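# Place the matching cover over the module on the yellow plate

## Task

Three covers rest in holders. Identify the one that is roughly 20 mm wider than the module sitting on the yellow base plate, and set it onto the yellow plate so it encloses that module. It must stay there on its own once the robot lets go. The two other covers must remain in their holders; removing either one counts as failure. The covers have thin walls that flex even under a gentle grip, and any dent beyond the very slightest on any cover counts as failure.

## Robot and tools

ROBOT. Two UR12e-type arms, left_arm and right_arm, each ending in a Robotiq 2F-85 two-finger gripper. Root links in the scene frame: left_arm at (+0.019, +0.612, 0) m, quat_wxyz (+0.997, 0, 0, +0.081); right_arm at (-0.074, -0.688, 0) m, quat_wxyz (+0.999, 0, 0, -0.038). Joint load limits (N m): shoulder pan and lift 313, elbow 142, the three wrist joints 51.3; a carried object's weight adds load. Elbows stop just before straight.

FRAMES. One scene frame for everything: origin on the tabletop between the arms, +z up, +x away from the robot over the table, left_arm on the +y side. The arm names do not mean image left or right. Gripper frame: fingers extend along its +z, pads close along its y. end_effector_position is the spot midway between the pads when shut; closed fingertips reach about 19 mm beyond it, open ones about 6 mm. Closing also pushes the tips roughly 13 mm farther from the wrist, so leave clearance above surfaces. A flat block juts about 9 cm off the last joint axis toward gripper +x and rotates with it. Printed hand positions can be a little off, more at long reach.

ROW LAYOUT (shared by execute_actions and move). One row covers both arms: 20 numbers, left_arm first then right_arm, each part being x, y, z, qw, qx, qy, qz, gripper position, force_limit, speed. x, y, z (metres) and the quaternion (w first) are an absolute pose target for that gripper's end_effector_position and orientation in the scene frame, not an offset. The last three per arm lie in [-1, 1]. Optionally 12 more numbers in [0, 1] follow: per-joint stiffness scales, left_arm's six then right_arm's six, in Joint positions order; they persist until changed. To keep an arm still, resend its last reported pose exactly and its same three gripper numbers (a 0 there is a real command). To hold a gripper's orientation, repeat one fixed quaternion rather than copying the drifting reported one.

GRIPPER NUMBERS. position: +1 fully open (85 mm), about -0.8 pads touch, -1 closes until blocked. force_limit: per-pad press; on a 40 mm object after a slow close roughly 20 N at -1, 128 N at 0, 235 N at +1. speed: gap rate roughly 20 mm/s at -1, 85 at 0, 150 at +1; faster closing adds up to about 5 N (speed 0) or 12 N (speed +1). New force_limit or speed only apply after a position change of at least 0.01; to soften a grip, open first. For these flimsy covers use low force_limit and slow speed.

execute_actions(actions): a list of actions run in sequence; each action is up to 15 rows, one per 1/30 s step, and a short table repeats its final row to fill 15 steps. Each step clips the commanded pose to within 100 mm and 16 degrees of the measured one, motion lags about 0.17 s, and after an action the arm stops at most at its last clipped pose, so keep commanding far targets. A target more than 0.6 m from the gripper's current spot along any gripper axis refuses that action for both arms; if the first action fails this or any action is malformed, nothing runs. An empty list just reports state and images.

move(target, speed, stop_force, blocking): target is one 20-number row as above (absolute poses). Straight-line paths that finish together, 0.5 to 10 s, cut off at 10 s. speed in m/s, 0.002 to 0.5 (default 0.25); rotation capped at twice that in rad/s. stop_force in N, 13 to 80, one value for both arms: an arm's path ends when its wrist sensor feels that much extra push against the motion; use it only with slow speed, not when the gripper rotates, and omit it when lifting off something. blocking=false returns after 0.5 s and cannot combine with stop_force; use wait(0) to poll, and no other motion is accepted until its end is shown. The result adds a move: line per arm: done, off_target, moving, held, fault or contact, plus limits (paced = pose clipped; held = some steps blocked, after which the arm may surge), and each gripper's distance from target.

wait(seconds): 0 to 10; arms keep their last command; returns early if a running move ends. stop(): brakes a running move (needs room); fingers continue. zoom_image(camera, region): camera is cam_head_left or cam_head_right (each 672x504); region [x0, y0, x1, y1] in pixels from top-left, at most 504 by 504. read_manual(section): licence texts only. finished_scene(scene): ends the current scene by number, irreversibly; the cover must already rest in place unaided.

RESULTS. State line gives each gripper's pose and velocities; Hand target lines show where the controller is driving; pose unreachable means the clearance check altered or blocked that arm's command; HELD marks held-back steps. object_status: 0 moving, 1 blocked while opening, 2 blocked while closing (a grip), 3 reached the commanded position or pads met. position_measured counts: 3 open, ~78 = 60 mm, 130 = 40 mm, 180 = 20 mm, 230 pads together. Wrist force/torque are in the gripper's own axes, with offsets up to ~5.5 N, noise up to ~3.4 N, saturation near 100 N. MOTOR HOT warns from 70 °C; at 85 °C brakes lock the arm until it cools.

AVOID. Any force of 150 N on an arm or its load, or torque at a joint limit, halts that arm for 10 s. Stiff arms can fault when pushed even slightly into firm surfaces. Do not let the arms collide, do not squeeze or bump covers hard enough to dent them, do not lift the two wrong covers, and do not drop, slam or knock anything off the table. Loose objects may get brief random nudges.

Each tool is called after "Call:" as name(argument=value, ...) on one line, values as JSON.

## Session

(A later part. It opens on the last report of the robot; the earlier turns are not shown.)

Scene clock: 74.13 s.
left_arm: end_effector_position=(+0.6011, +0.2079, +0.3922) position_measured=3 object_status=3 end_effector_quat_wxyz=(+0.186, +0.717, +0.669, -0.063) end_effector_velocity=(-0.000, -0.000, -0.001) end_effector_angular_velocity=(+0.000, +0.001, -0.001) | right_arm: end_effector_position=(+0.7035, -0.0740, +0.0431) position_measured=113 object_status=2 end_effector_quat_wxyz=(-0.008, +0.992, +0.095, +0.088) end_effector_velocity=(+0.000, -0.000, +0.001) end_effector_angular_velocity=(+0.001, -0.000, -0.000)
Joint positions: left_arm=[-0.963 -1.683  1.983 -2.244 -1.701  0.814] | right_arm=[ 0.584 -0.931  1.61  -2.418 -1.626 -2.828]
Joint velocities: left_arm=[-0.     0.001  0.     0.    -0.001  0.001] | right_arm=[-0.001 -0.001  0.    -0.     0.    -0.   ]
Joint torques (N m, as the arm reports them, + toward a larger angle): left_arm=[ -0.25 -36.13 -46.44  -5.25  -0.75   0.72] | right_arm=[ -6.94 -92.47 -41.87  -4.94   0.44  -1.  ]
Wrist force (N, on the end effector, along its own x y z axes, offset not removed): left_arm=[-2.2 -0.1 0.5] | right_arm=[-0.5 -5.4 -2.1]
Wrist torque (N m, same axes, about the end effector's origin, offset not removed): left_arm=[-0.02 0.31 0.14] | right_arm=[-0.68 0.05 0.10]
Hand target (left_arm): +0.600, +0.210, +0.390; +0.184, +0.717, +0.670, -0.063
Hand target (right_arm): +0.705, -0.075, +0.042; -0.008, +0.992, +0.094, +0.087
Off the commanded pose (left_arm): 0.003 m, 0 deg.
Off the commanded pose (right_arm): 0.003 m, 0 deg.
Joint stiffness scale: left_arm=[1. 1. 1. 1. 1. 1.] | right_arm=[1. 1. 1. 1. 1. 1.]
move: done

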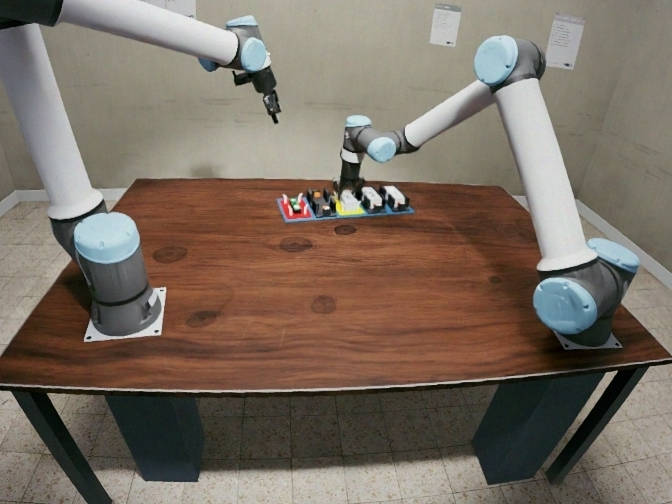

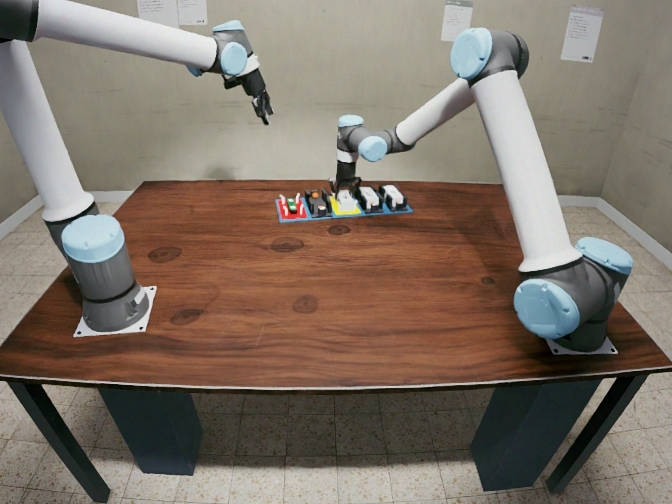

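Call:
execute_actions(actions=[])

Scene clock: 90.37 s.
left_arm: end_effector_position=(+0.6011, +0.2079, +0.3922) position_measured=3 object_status=3 end_effector_quat_wxyz=(+0.186, +0.717, +0.669, -0.063) end_effector_velocity=(+0.001, +0.001, -0.001) end_effector_angular_velocity=(+0.001, -0.000, +0.001) | right_arm: end_effector_position=(+0.7035, -0.0740, +0.0431) position_measured=113 object_status=2 end_effector_quat_wxyz=(-0.008, +0.992, +0.095, +0.088) end_effector_velocity=(+0.000, -0.000, +0.000) end_effector_angular_velocity=(+0.000, +0.000, -0.000)
Joint positions: left_arm=[-0.963 -1.683  1.983 -2.244 -1.701  0.814] | right_arm=[ 0.584 -0.931  1.61  -2.418 -1.626 -2.828]
Joint velocities: left_arm=[ 0.001  0.001  0.001 -0.002  0.001  0.   ] | right_arm=[-0. -0.  0. -0.  0.  0.]
Joint torques (N m, as the arm reports them, + toward a larger angle): left_arm=[ -0.19 -37.64 -46.56  -5.3   -1.04   0.62] | right_arm=[ -7.26 -89.39 -41.44  -4.82   0.39  -0.87]
Wrist force (N, on the end effector, along its own x y z axes, offset not removed): left_arm=[-3.5 1.4 -2.8] | right_arm=[-2.3 -0.7 -1.2]
Wrist torque (N m, same axes, about the end effector's origin, offset not removed): left_arm=[0.18 0.64 0.06] | right_arm=[0.18 0.33 0.21]
Hand target (left_arm): +0.600, +0.210, +0.390; +0.184, +0.717, +0.670, -0.063
Hand target (right_arm): +0.705, -0.075, +0.042; -0.008, +0.992, +0.094, +0.087
Off the commanded pose (left_arm): 0.003 m, 0 deg.
Off the commanded pose (right_arm): 0.003 m, 0 deg.
Joint stiffness scale: left_arm=[1. 1. 1. 1. 1. 1.] | right_arm=[1. 1. 1. 1. 1. 1.]

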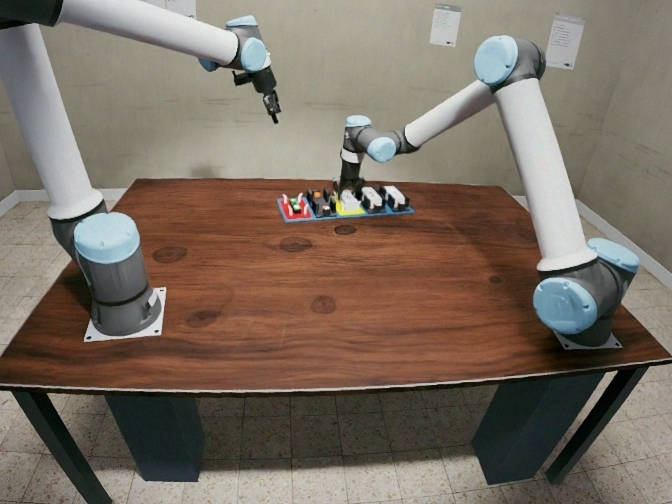

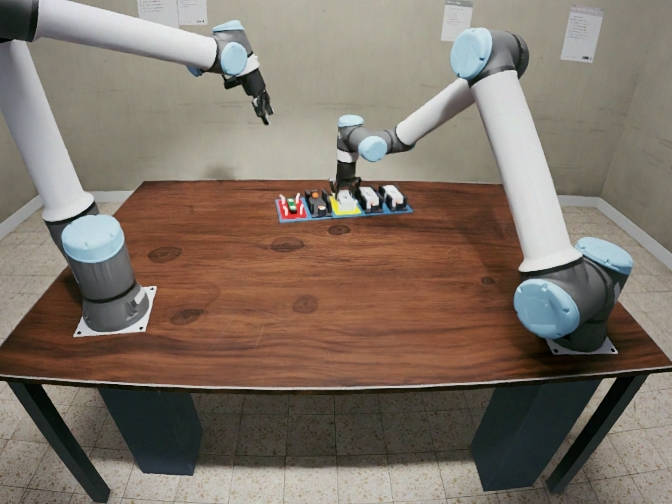

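Call:
execute_actions(actions=[[[0.60,0.21,0.39,0.184,0.717,0.670,-0.063,1,-1,1,0.7035,-0.0740,0.0431,-0.008,0.9917,0.0945,0.088,0.55,-1,-0.3]]])

Call:
zoom_image(camera="cam_head_left", region=[328, 180, 368, 220])

Scene clock: 91.33 s.
left_arm: end_effector_position=(+0.6011, +0.2079, +0.3922) position_measured=3 object_status=3 end_effector_quat_wxyz=(+0.186, +0.717, +0.669, -0.063) end_effector_velocity=(+0.000, -0.001, -0.001) end_effector_angular_velocity=(+0.000, +0.002, -0.000) | right_arm: end_effector_position=(+0.7034, -0.0740, +0.0431) position_measured=60 object_status=0 end_effector_quat_wxyz=(-0.008, +0.992, +0.095, +0.088) end_effector_velocity=(+0.000, +0.001, +0.001) end_effector_angular_velocity=(+0.002, -0.000, +0.001)
Joint positions: left_arm=[-0.963 -1.683  1.983 -2.244 -1.701  0.814] | right_arm=[ 0.584 -0.931  1.61  -2.418 -1.626 -2.828]
Joint velocities: left_arm=[-0.     0.002 -0.001  0.    -0.001 -0.   ] | right_arm=[ 0.    -0.    -0.    -0.     0.002 -0.   ]
Joint torques (N m, as the arm reports them, + toward a larger angle): left_arm=[  0.85 -36.64 -46.88  -5.23  -0.98   0.61] | right_arm=[ -1.86 -94.19 -41.42  -5.13  -1.02   0.34]
Wrist force (N, on the end effector, along its own x y z axes, offset not removed): left_arm=[-2.2 -0.8 -0.8] | right_arm=[-1.1 -3.6 2.7]
Wrist torque (N m, same axes, about the end effector's origin, offset not removed): left_arm=[-0.22 0.32 0.15] | right_arm=[-0.50 0.27 0.11]
Hand target (left_arm): +0.600, +0.210, +0.390; +0.184, +0.717, +0.670, -0.063
Hand target (right_arm): +0.703, -0.074, +0.043; -0.008, +0.992, +0.094, +0.088
Off the commanded pose (left_arm): 0.003 m, 0 deg.
Off the commanded pose (right_arm): 0.000 m, 0 deg.
Joint stiffness scale: left_arm=[1. 1. 1. 1. 1. 1.] | right_arm=[1. 1. 1. 1. 1. 1.]
Step readings (end_effector_position):
0: left_arm (+0.6011, +0.2079, +0.3922) | right_arm (+0.7035, -0.0740, +0.0431)
1: left_arm (+0.6011, +0.2079, +0.3922) | right_arm (+0.7035, -0.0740, +0.0431)
2: left_arm (+0.6011, +0.2079, +0.3922) | right_arm (+0.7035, -0.0740, +0.0431)
4: left_arm (+0.6011, +0.2079, +0.3922) | right_arm (+0.7034, -0.0740, +0.0431)
8: left_arm (+0.6011, +0.2079, +0.3922) | right_arm (+0.7034, -0.0740, +0.0431)
15: end_effector_position above

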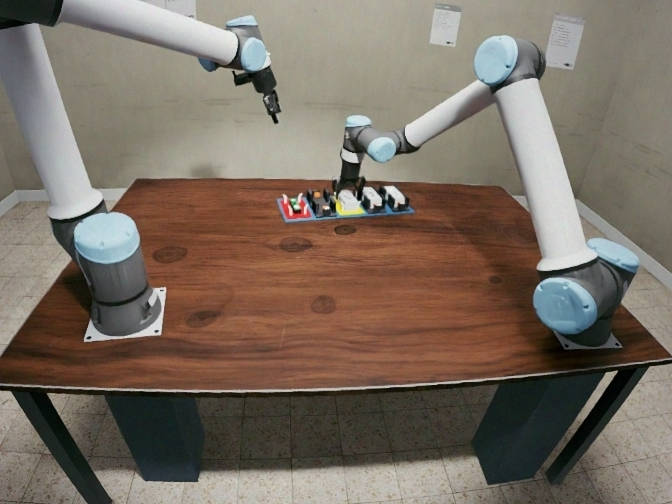

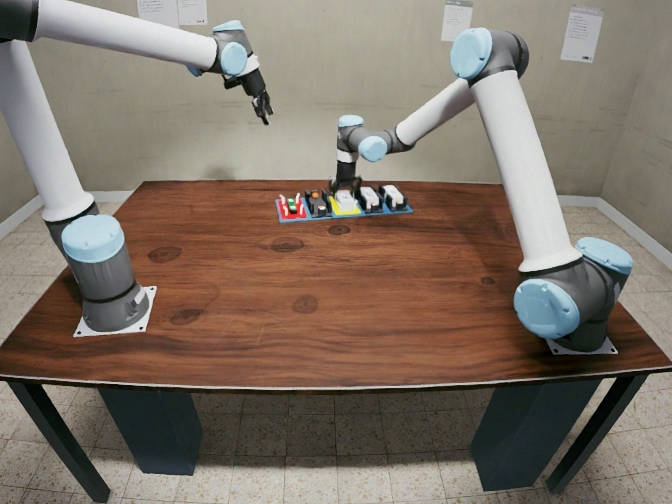

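Region (328, 180, 368, 220) of cam_head_left's 672x504 image, scaled by 12.600, with more detail than that image has.

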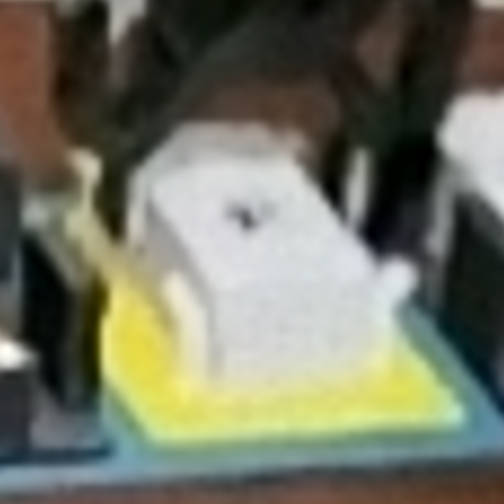

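The cover is released on the plate. Lifting the gripper clear to inspect it.

Call:
move(target=[0.60,0.21,0.39,0.184,0.717,0.670,-0.063,1,-1,1,0.7035,-0.0740,0.115,-0.008,0.9917,0.0945,0.088,0.55,-1,-0.3], speed=0.1)

Call:
zoom_image(camera="cam_head_left", region=[328, 180, 368, 220])

Call:
zoom_image(camera="cam_head_right", region=[324, 180, 364, 220])

Call:
zoom_image(camera="cam_head_right", region=[270, 160, 420, 230])

Scene clock: 92.87 s.
left_arm: end_effector_position=(+0.6011, +0.2079, +0.3922) position_measured=3 object_status=3 end_effector_quat_wxyz=(+0.186, +0.717, +0.669, -0.063) end_effector_velocity=(-0.000, -0.000, -0.001) end_effector_angular_velocity=(-0.000, +0.001, -0.001) | right_arm: end_effector_position=(+0.7022, -0.0747, +0.1126) position_measured=59 object_status=3 end_effector_quat_wxyz=(-0.008, +0.992, +0.095, +0.087) end_effector_velocity=(-0.003, -0.002, -0.002) end_effector_angular_velocity=(-0.008, +0.010, +0.000)
Joint positions: left_arm=[-0.963 -1.683  1.983 -2.244 -1.701  0.814] | right_arm=[ 0.584 -0.999  1.579 -2.317 -1.626 -2.828]
Joint velocities: left_arm=[-0.     0.001  0.001 -0.001 -0.001  0.   ] | right_arm=[ 0.    -0.001  0.001  0.013 -0.002  0.   ]
Joint torques (N m, as the arm reports them, + toward a larger angle): left_arm=[  0.92 -37.26 -46.79  -4.98  -0.84   0.89] | right_arm=[ -0.64 -92.83 -45.53  -4.18  -0.64   0.04]
Wrist force (N, on the end effector, along its own x y z axes, offset not removed): left_arm=[-3.6 0.5 0.2] | right_arm=[-2.7 -2.1 0.1]
Wrist torque (N m, same axes, about the end effector's origin, offset not removed): left_arm=[0.05 0.59 0.16] | right_arm=[-0.20 0.55 0.07]
Hand target (left_arm): +0.600, +0.210, +0.390; +0.184, +0.717, +0.670, -0.063
Hand target (right_arm): +0.703, -0.074, +0.115; -0.008, +0.992, +0.094, +0.088
Off the commanded pose (left_arm): 0.003 m, 0 deg.
Off the commanded pose (right_arm): 0.003 m, 0 deg.
Joint stiffness scale: left_arm=[1. 1. 1. 1. 1. 1.] | right_arm=[1. 1. 1. 1. 1. 1.]
move: done

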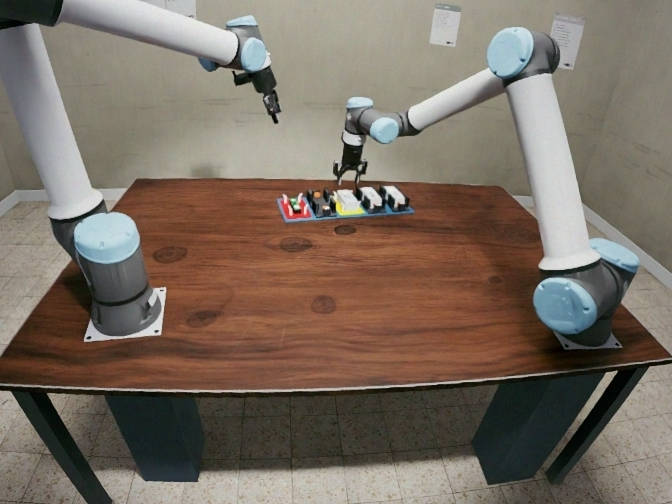

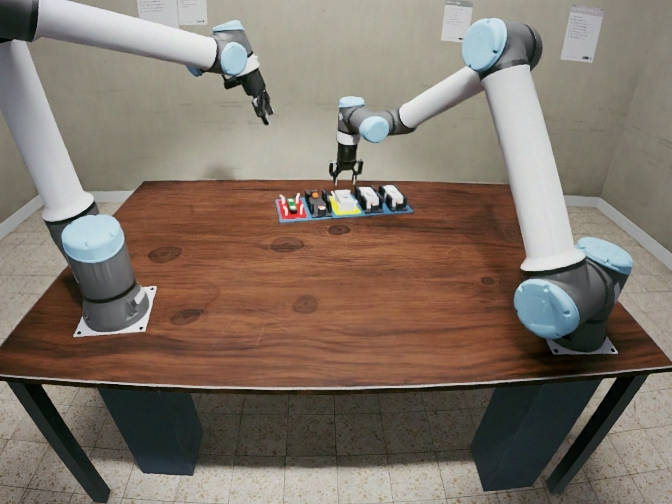

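Region (328, 180, 368, 220) of cam_head_left's 672x504 image, scaled by 12.600, with more detail than that image has.

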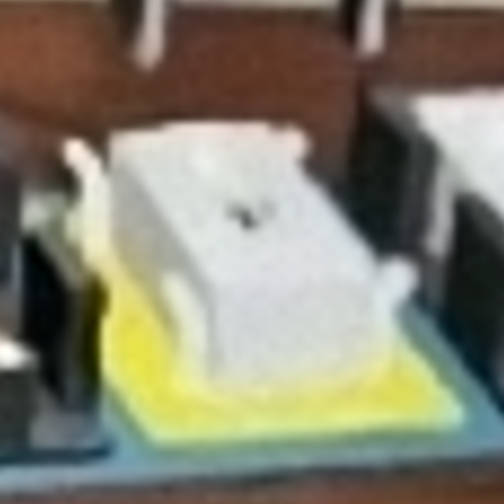

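Region (324, 180, 364, 220) of cam_head_right's 672x504 image, scaled by 12.600, with more detail than that image has.

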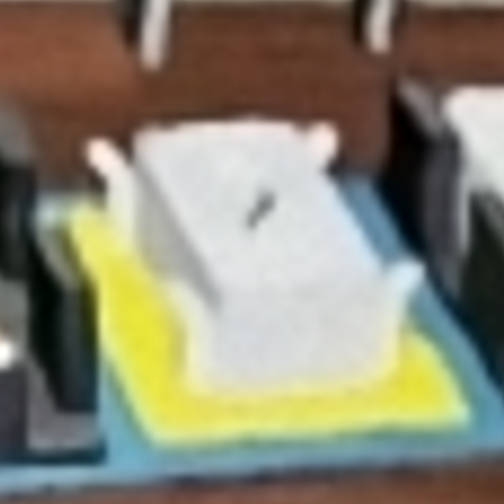

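Region (270, 160, 420, 230) of cam_head_right's 672x504 image, scaled by 3.360, with more detail than that image has; it fills the top 235 rows of this view, and the rest is white.

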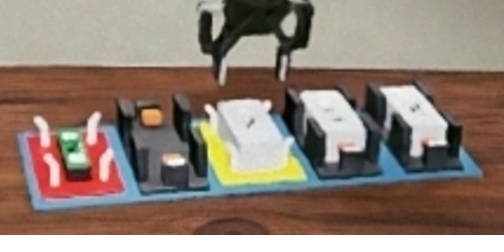

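The cover sits flat on the yellow plate between all four pins and hides the module. The other two covers are still in their holders.

Call:
finished_scene(scene=2)

The scene is finished: the task was done.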